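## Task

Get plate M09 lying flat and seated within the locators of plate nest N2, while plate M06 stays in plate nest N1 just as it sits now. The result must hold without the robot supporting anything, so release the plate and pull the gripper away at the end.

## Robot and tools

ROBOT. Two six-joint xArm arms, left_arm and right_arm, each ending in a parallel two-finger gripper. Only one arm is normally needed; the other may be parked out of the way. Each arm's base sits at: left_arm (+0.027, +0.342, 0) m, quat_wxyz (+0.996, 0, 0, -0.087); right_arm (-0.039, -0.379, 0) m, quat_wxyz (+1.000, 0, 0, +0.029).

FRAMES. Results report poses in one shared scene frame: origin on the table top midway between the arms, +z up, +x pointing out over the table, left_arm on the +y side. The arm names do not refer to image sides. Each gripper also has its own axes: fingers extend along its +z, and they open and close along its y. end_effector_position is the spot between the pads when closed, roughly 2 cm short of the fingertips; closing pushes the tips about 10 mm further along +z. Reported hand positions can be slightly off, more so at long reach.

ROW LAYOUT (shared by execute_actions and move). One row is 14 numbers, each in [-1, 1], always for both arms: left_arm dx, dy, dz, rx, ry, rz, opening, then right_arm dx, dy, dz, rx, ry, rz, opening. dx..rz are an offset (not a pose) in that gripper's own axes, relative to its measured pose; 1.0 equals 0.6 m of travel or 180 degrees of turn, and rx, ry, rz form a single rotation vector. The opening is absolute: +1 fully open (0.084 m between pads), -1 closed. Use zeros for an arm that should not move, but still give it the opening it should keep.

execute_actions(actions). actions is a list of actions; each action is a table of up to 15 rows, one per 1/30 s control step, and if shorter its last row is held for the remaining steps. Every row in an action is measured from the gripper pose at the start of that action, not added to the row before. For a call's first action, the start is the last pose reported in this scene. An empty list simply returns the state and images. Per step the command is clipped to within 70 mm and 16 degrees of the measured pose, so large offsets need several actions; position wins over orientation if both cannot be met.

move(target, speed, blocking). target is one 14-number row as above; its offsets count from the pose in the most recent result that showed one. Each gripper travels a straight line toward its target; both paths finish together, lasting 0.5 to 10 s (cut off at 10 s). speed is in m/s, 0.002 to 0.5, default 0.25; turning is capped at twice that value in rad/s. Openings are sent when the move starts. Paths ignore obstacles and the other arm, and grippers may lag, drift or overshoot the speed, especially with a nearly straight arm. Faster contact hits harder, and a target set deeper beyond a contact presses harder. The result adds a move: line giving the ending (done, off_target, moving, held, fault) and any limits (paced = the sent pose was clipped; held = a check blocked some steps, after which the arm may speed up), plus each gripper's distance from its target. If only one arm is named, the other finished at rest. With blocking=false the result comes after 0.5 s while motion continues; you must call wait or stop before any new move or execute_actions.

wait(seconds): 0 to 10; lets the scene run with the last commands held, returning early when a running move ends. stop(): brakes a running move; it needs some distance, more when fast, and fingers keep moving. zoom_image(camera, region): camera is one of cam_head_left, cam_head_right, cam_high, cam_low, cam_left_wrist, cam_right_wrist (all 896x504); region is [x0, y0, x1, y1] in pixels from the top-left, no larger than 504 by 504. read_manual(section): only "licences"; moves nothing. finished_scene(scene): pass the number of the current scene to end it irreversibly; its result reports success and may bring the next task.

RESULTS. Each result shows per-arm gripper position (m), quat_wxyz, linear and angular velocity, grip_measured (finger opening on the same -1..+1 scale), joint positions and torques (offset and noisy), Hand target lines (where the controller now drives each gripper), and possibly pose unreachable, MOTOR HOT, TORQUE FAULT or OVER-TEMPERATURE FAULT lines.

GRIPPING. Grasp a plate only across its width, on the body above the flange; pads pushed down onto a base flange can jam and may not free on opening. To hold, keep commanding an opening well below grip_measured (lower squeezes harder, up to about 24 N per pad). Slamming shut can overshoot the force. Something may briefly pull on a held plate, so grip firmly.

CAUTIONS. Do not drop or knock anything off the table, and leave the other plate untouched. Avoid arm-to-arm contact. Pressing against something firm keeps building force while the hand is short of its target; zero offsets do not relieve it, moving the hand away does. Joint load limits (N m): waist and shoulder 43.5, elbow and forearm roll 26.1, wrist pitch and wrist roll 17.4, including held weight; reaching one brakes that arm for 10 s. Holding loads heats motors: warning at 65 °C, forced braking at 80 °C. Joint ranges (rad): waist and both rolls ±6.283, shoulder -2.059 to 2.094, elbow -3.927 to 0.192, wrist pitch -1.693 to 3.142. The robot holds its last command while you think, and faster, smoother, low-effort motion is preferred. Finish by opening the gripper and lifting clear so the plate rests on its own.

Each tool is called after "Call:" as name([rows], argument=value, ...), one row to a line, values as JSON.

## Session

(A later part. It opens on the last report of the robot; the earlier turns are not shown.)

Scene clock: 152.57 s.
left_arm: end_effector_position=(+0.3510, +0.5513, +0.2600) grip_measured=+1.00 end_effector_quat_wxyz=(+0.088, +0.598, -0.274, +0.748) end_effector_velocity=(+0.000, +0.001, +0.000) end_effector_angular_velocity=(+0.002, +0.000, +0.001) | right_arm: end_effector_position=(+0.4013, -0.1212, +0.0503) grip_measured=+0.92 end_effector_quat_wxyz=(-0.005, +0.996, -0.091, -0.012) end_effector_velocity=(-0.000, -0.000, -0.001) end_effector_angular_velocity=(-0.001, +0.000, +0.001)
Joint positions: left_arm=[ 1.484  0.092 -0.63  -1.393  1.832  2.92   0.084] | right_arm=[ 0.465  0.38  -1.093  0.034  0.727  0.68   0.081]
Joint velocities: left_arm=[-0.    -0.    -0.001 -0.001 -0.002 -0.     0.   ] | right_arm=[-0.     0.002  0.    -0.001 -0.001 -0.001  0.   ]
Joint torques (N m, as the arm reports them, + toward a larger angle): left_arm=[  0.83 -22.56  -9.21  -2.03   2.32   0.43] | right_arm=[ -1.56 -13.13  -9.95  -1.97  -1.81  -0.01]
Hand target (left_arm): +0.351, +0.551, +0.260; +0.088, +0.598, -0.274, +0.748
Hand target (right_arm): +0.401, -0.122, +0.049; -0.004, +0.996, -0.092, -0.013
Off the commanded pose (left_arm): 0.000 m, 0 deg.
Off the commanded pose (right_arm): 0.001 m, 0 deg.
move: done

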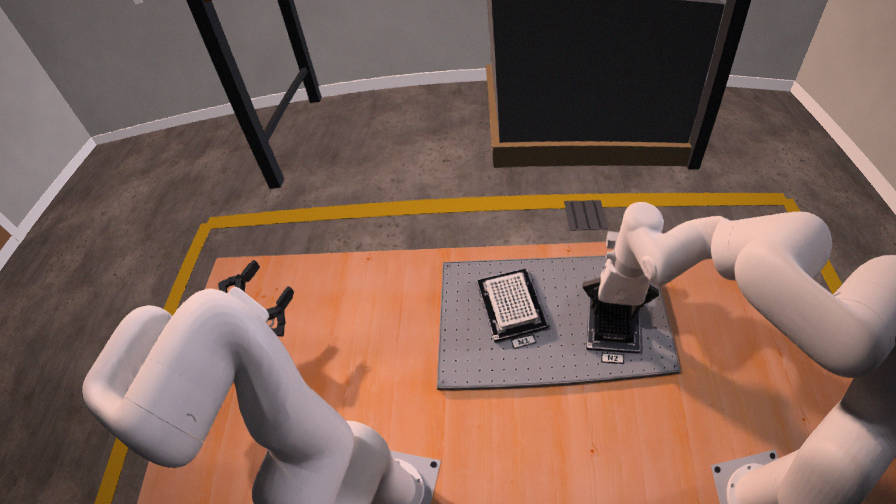

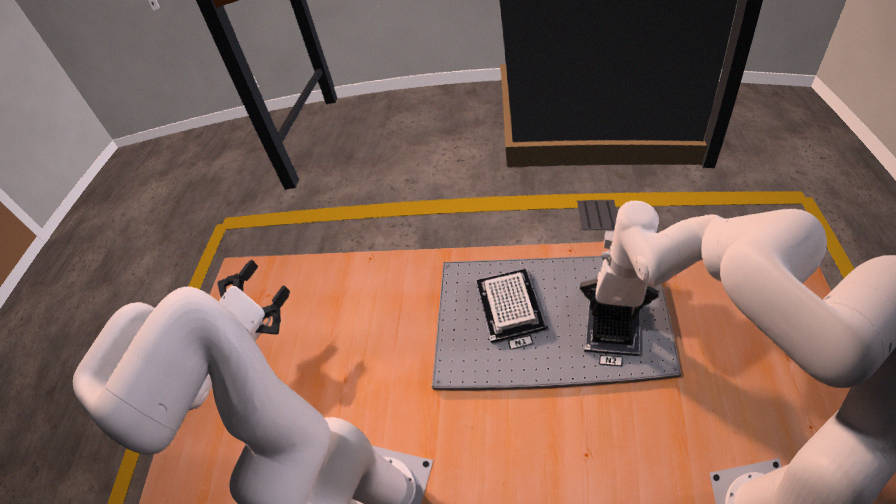

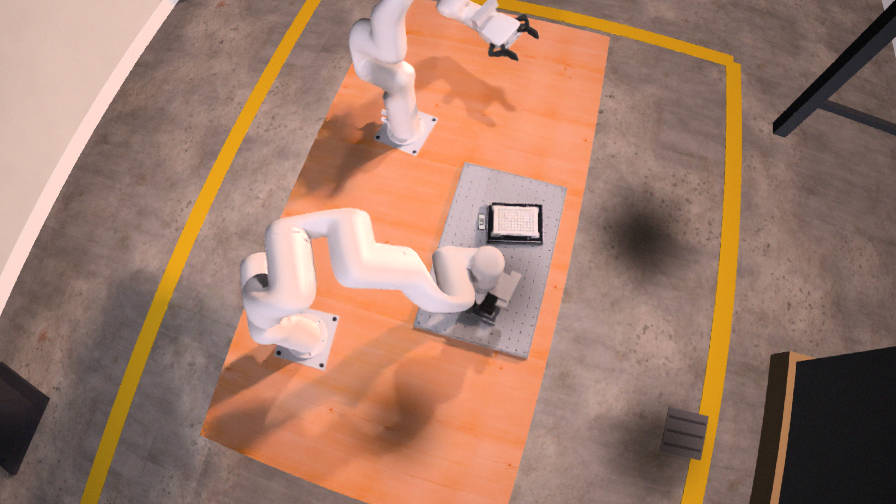

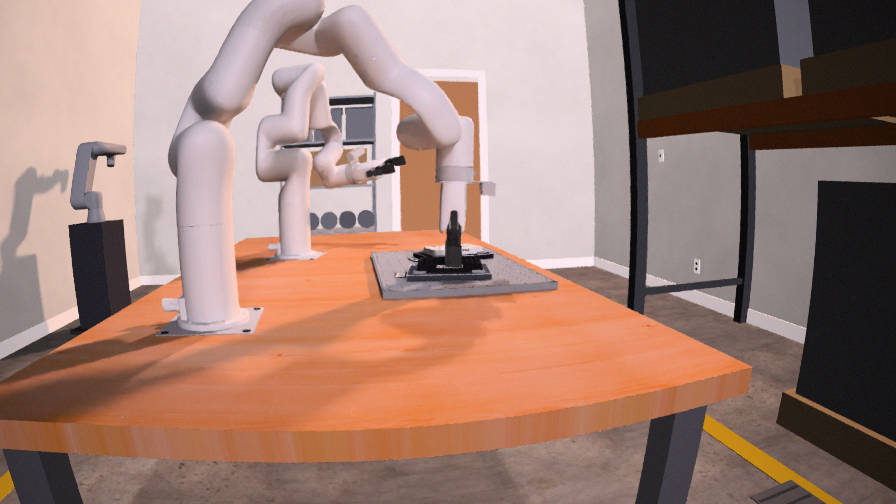

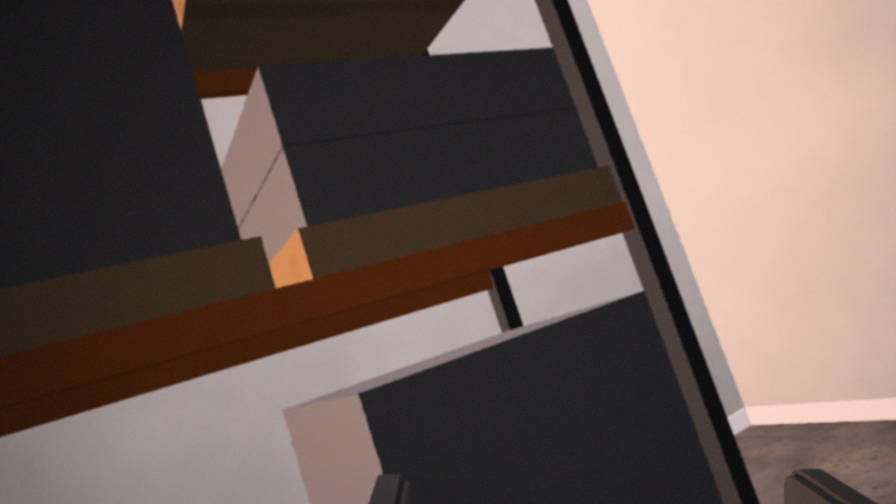

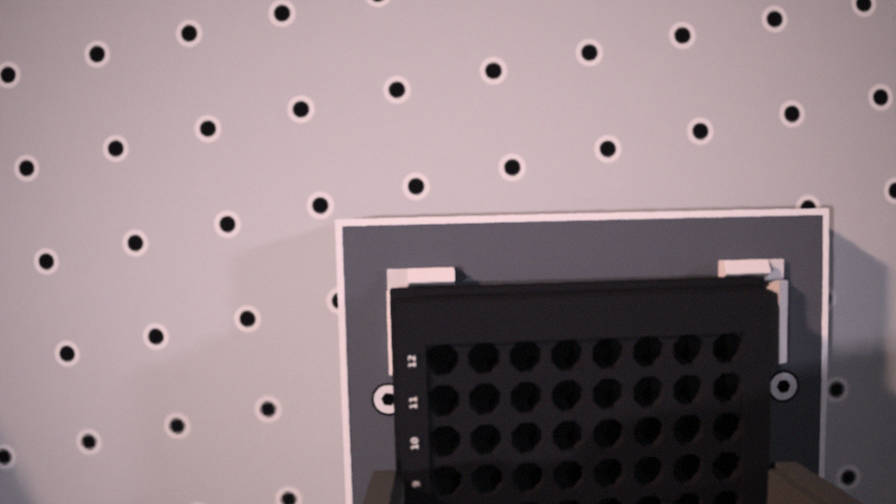

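Call:
move(target=[0,0,0,0,0,0,1,0,0.001,-0.003,0,0,0,0.2], speed=0.005)

Call:
move(target=[0,0,0,0,0,0,1,0,0.002,0,0,0,0,0.2], speed=0.005)

Call:
move(target=[0,0,0,0,0,0,1,0,0,0.008,0,0,0,0.2], speed=0.004)

Call:
zoom_image(camera="cam_low", region=[380,225,520,295])

Scene clock: 158.37 s.
left_arm: end_effector_position=(+0.3510, +0.5513, +0.2600) grip_measured=+1.00 end_effector_quat_wxyz=(+0.088, +0.598, -0.274, +0.748) end_effector_velocity=(+0.000, -0.001, -0.000) end_effector_angular_velocity=(-0.001, -0.000, -0.001) | right_arm: end_effector_position=(+0.3994, -0.1240, +0.0493) grip_measured=+0.92 end_effector_quat_wxyz=(-0.003, +0.996, -0.092, -0.016) end_effector_velocity=(+0.002, +0.008, +0.005) end_effector_angular_velocity=(+0.012, -0.013, +0.005)
Joint positions: left_arm=[ 1.484  0.092 -0.63  -1.393  1.832  2.92   0.084] | right_arm=[ 0.462  0.379 -1.089  0.033  0.733  0.679  0.081]
Joint velocities: left_arm=[-0.001 -0.     0.002  0.     0.001  0.     0.   ] | right_arm=[ 0.01  -0.003 -0.008  0.006 -0.006 -0.    -0.   ]
Joint torques (N m, as the arm reports them, + toward a larger angle): left_arm=[  0.68 -23.18  -9.01  -1.84   2.19   0.27] | right_arm=[ -0.78 -16.77 -12.98  -0.74  -1.87   0.26]
Hand target (left_arm): +0.351, +0.551, +0.260; +0.088, +0.598, -0.274, +0.748
Hand target (right_arm): +0.401, -0.122, +0.052; -0.005, +0.996, -0.091, -0.012
Off the commanded pose (left_arm): 0.000 m, 0 deg.
Off the commanded pose (right_arm): 0.004 m, 0 deg.
move: off_target (right_arm)

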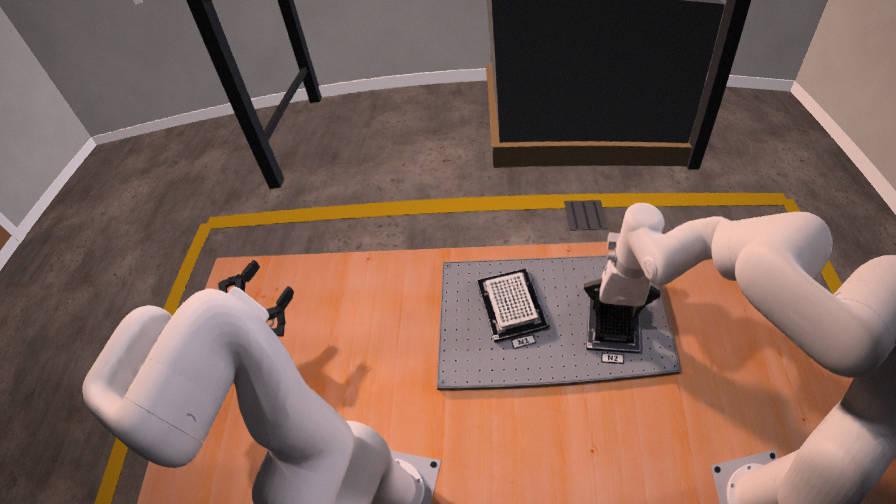

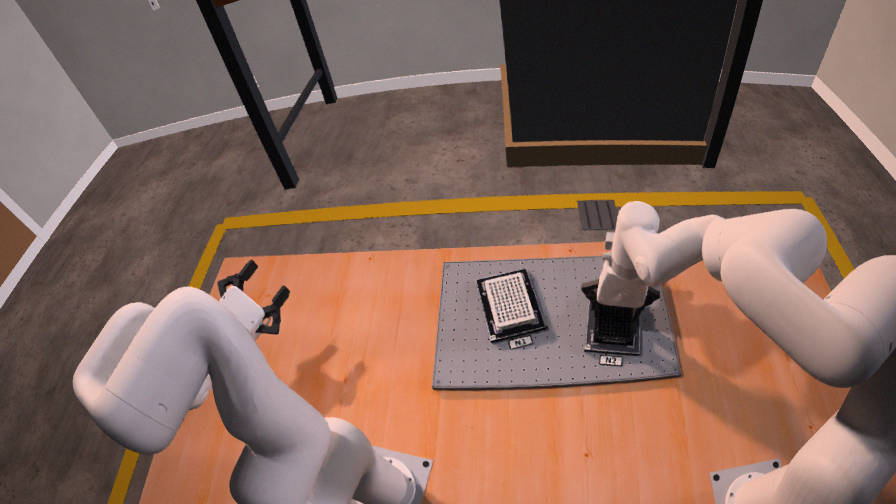

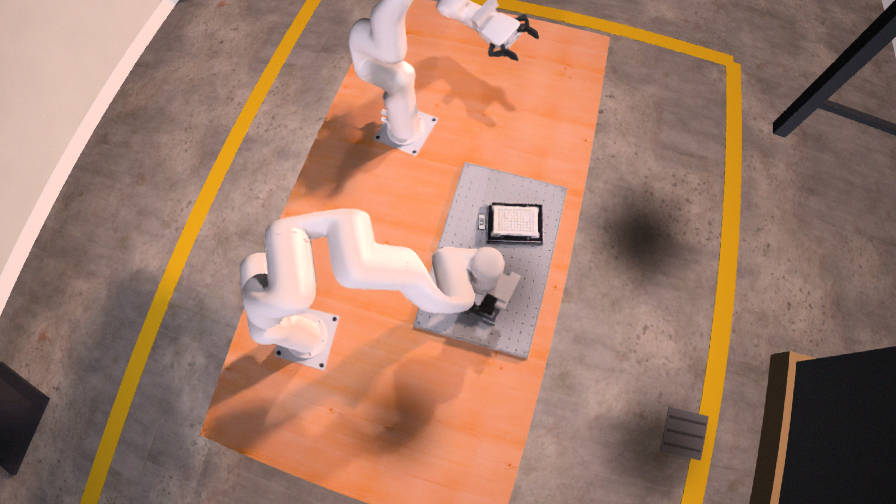

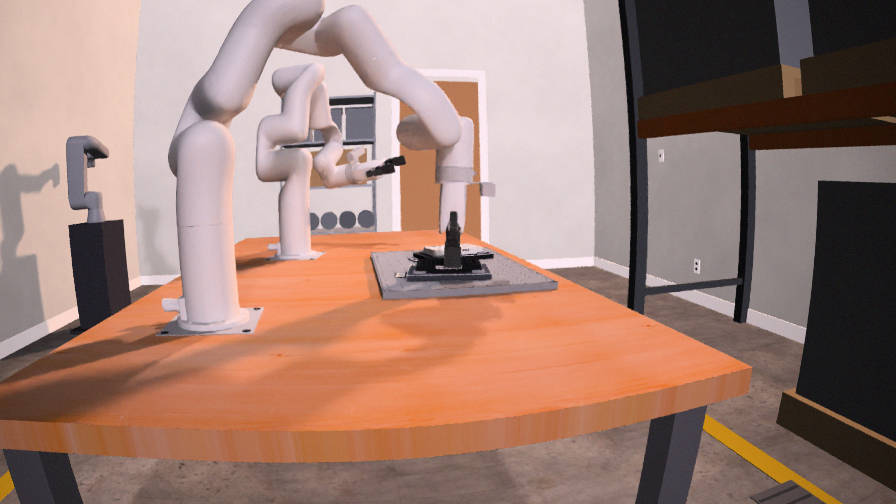

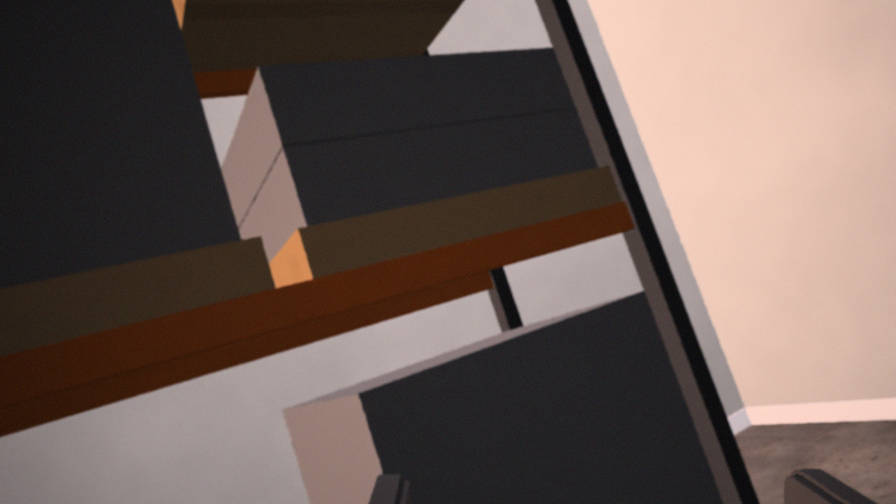

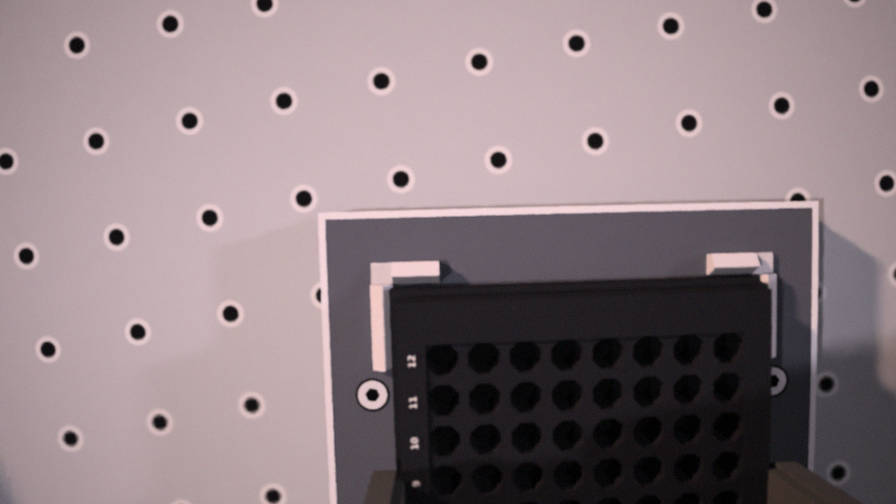

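Scene clock: 159.07 s.
left_arm: end_effector_position=(+0.3510, +0.5513, +0.2600) grip_measured=+1.00 end_effector_quat_wxyz=(+0.088, +0.598, -0.274, +0.748) end_effector_velocity=(-0.000, +0.000, +0.000) end_effector_angular_velocity=(+0.000, -0.001, +0.000) | right_arm: end_effector_position=(+0.3992, -0.1250, +0.0492) grip_measured=+0.92 end_effector_quat_wxyz=(-0.003, +0.996, -0.092, -0.015) end_effector_velocity=(-0.000, -0.000, +0.000) end_effector_angular_velocity=(-0.000, -0.000, +0.000)
Joint positions: left_arm=[ 1.484  0.092 -0.63  -1.393  1.832  2.92   0.084] | right_arm=[ 0.461  0.377 -1.086  0.033  0.731  0.677  0.081]
Joint velocities: left_arm=[ 0.    -0.    -0.001 -0.     0.001 -0.    -0.   ] | right_arm=[-0.    -0.001  0.001 -0.001  0.    -0.    -0.   ]
Joint torques (N m, as the arm reports them, + toward a larger angle): left_arm=[  0.83 -22.17  -8.98  -1.77   2.36   0.37] | right_arm=[ -1.02 -16.15 -11.21  -1.52  -1.08  -0.16]
Hand target (left_arm): +0.351, +0.551, +0.260; +0.088, +0.598, -0.274, +0.748
Hand target (right_arm): +0.399, -0.125, +0.049; -0.003, +0.996, -0.092, -0.016
Off the commanded pose (left_arm): 0.000 m, 0 deg.
Off the commanded pose (right_arm): 0.000 m, 0 deg.
move: done

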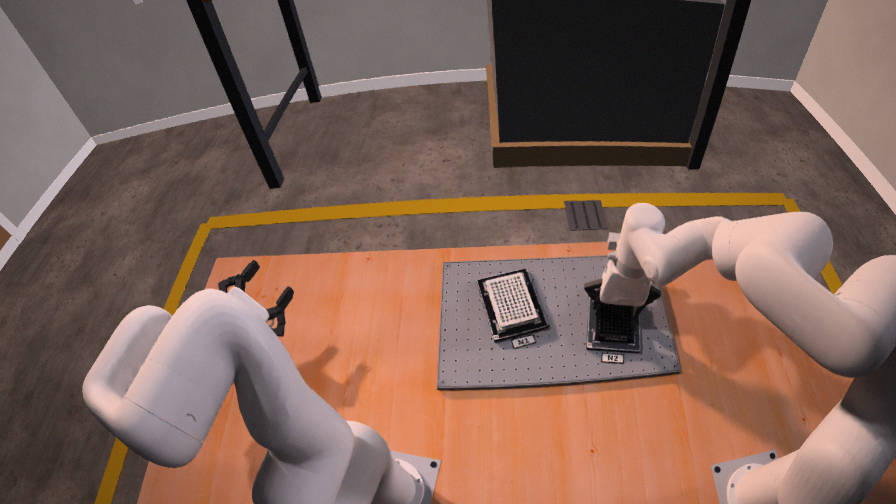

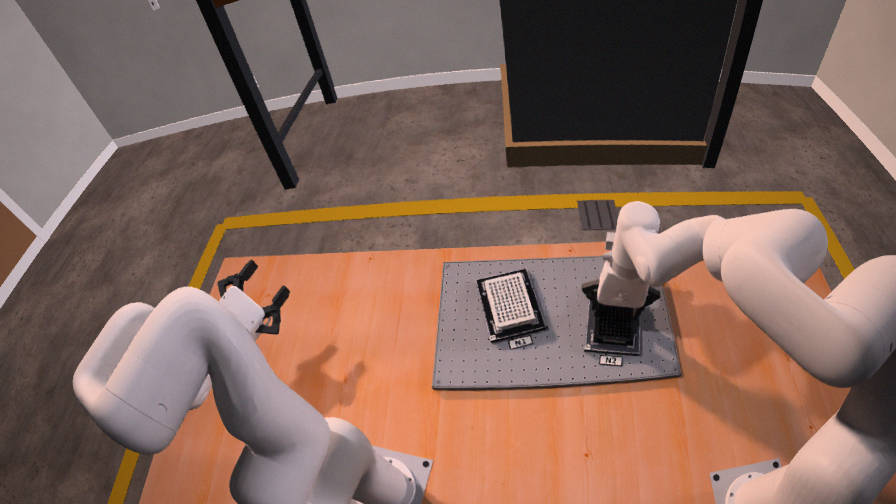

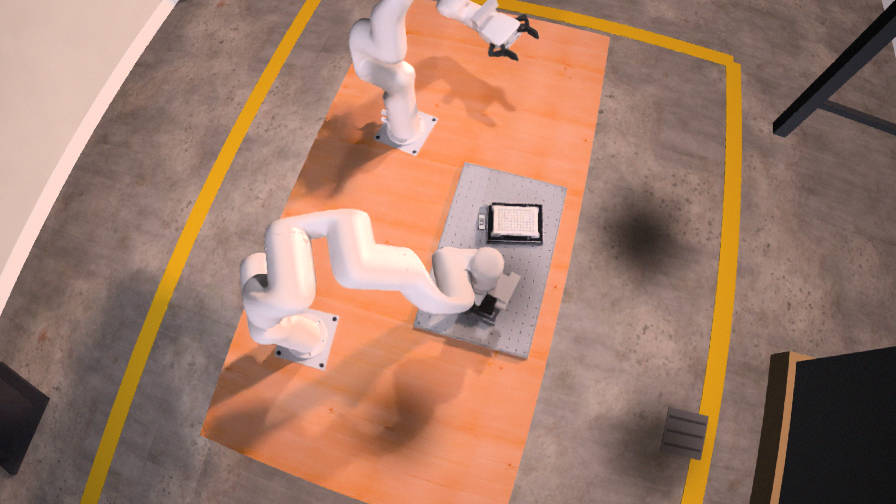

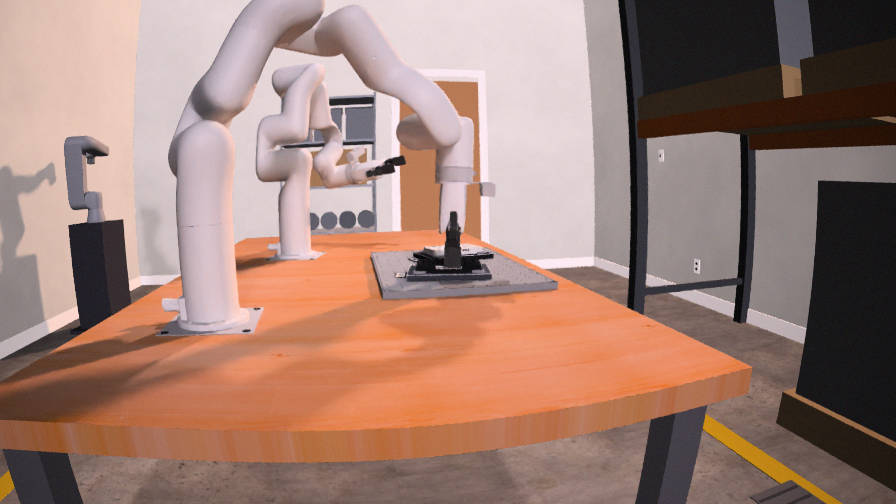

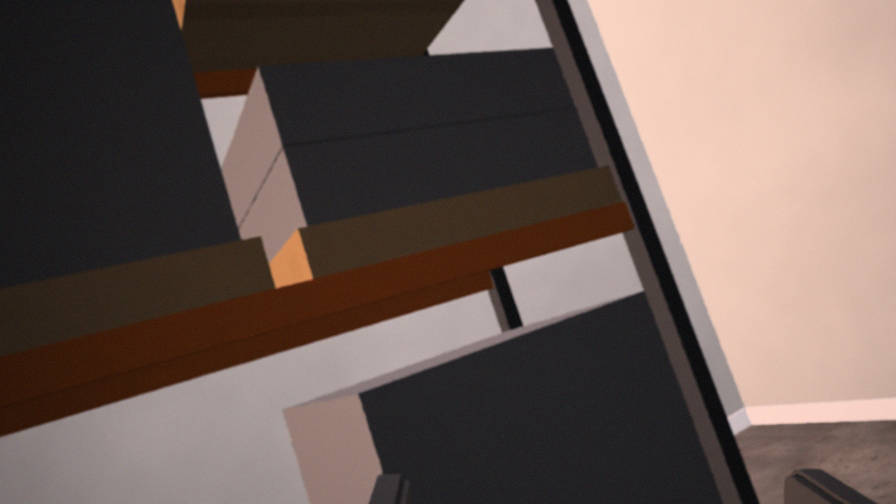

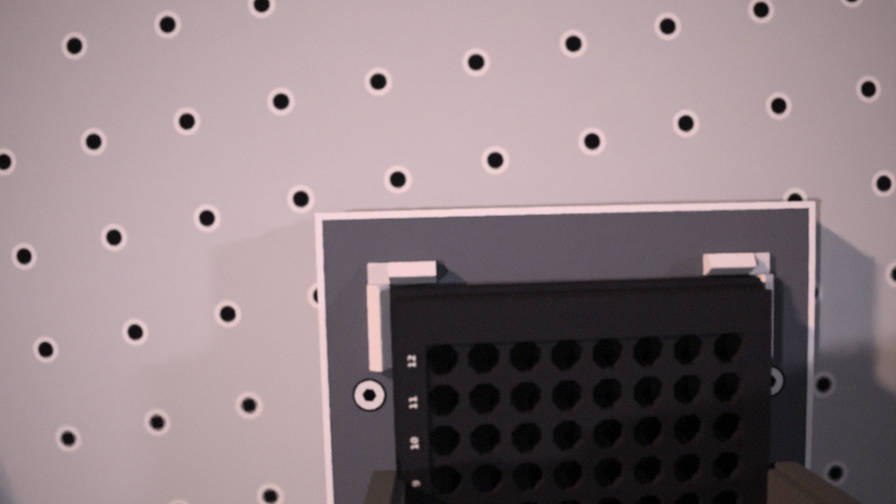

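Scene clock: 160.50 s.
left_arm: end_effector_position=(+0.3510, +0.5513, +0.2600) grip_measured=+1.00 end_effector_quat_wxyz=(+0.088, +0.598, -0.274, +0.748) end_effector_velocity=(+0.000, -0.000, -0.000) end_effector_angular_velocity=(+0.001, +0.001, +0.000) | right_arm: end_effector_position=(+0.3998, -0.1247, +0.0452) grip_measured=+0.94 end_effector_quat_wxyz=(-0.003, +0.996, -0.092, -0.014) end_effector_velocity=(-0.001, -0.000, -0.001) end_effector_angular_velocity=(-0.001, +0.002, +0.002)
Joint positions: left_arm=[ 1.484  0.092 -0.63  -1.393  1.832  2.92   0.084] | right_arm=[ 0.461  0.386 -1.085  0.034  0.719  0.677  0.082]
Joint velocities: left_arm=[-0.001  0.     0.    -0.    -0.001  0.     0.   ] | right_arm=[ 0.     0.001  0.001  0.     0.    -0.001  0.   ]
Joint torques (N m, as the arm reports them, + toward a larger angle): left_arm=[  0.98 -22.55  -9.42  -1.84   2.     0.29] | right_arm=[ 0.41 -8.94 -6.45  0.15 -1.55  0.3 ]
Hand target (left_arm): +0.351, +0.551, +0.260; +0.088, +0.598, -0.274, +0.748
Hand target (right_arm): +0.399, -0.125, +0.044; -0.003, +0.996, -0.092, -0.015
Off the commanded pose (left_arm): 0.000 m, 0 deg.
Off the commanded pose (right_arm): 0.001 m, 0 deg.
move: done

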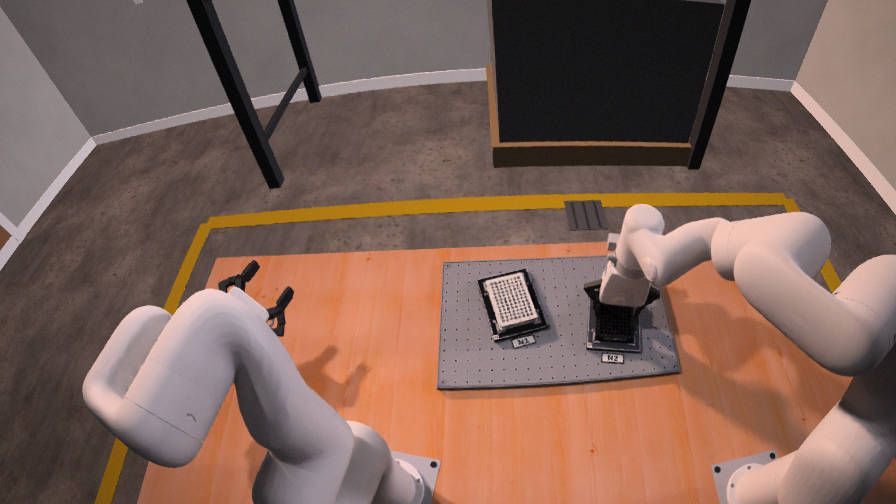

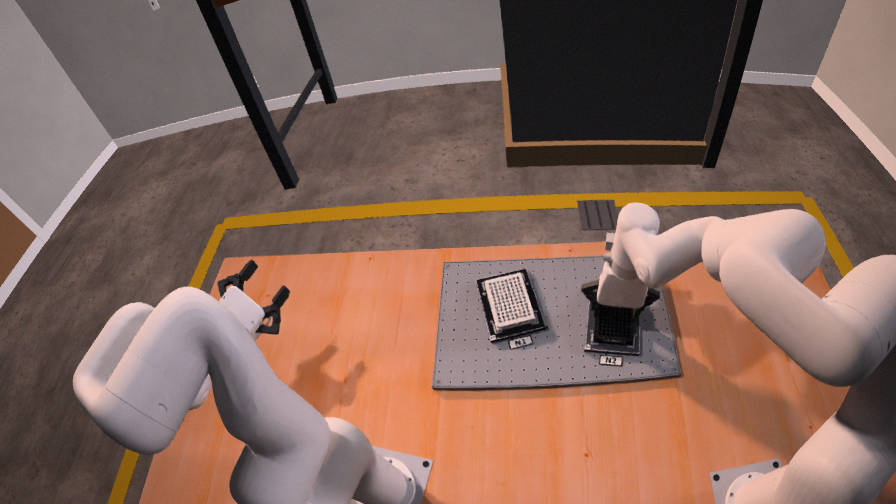

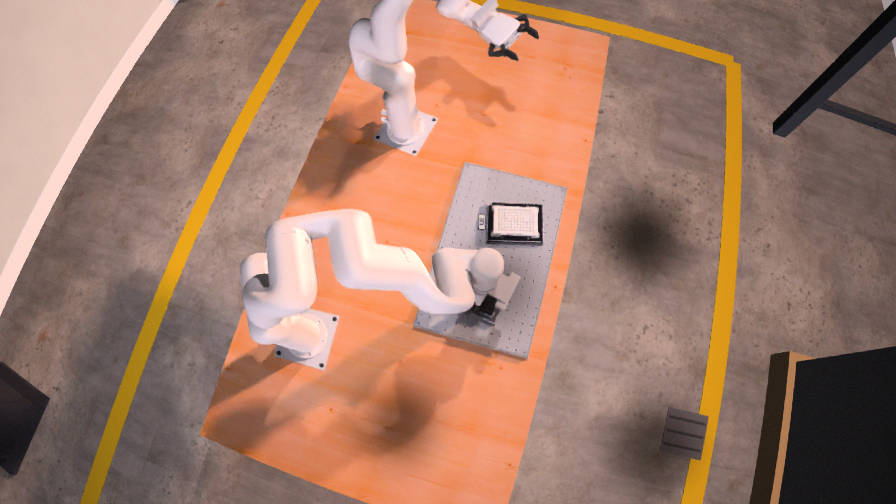

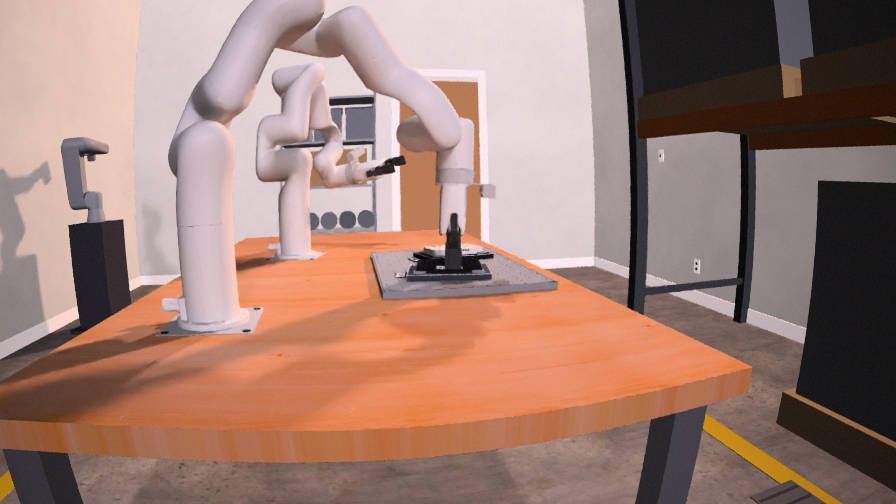

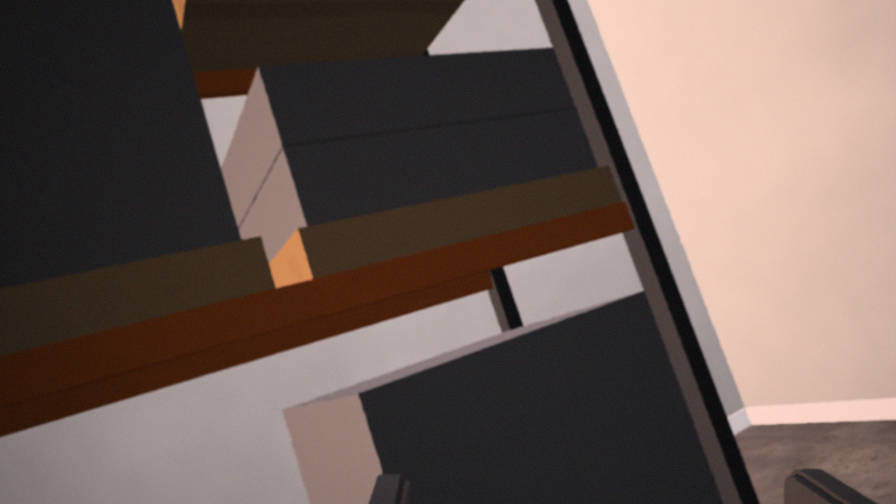

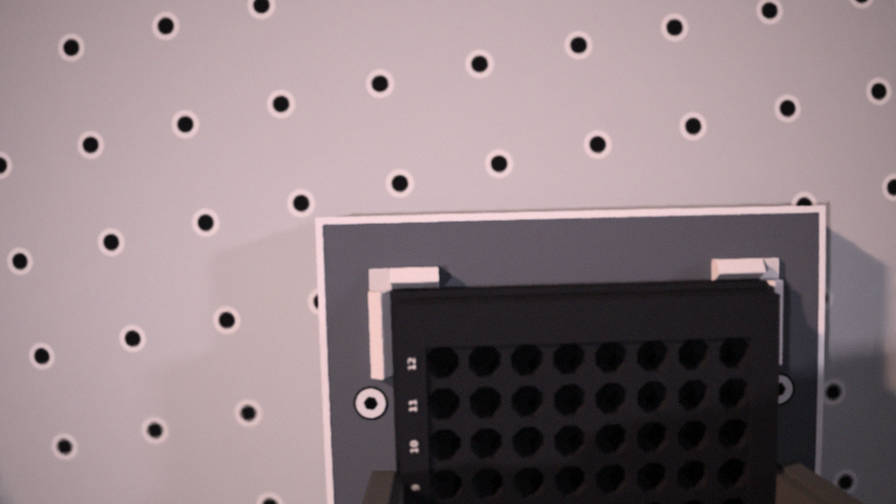

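Region (380, 225, 520, 295) of cam_low's 896x504 image, scaled by 3.600, with more detail than that image has.

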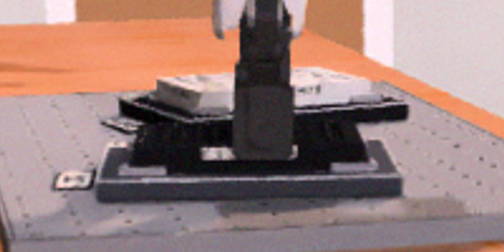

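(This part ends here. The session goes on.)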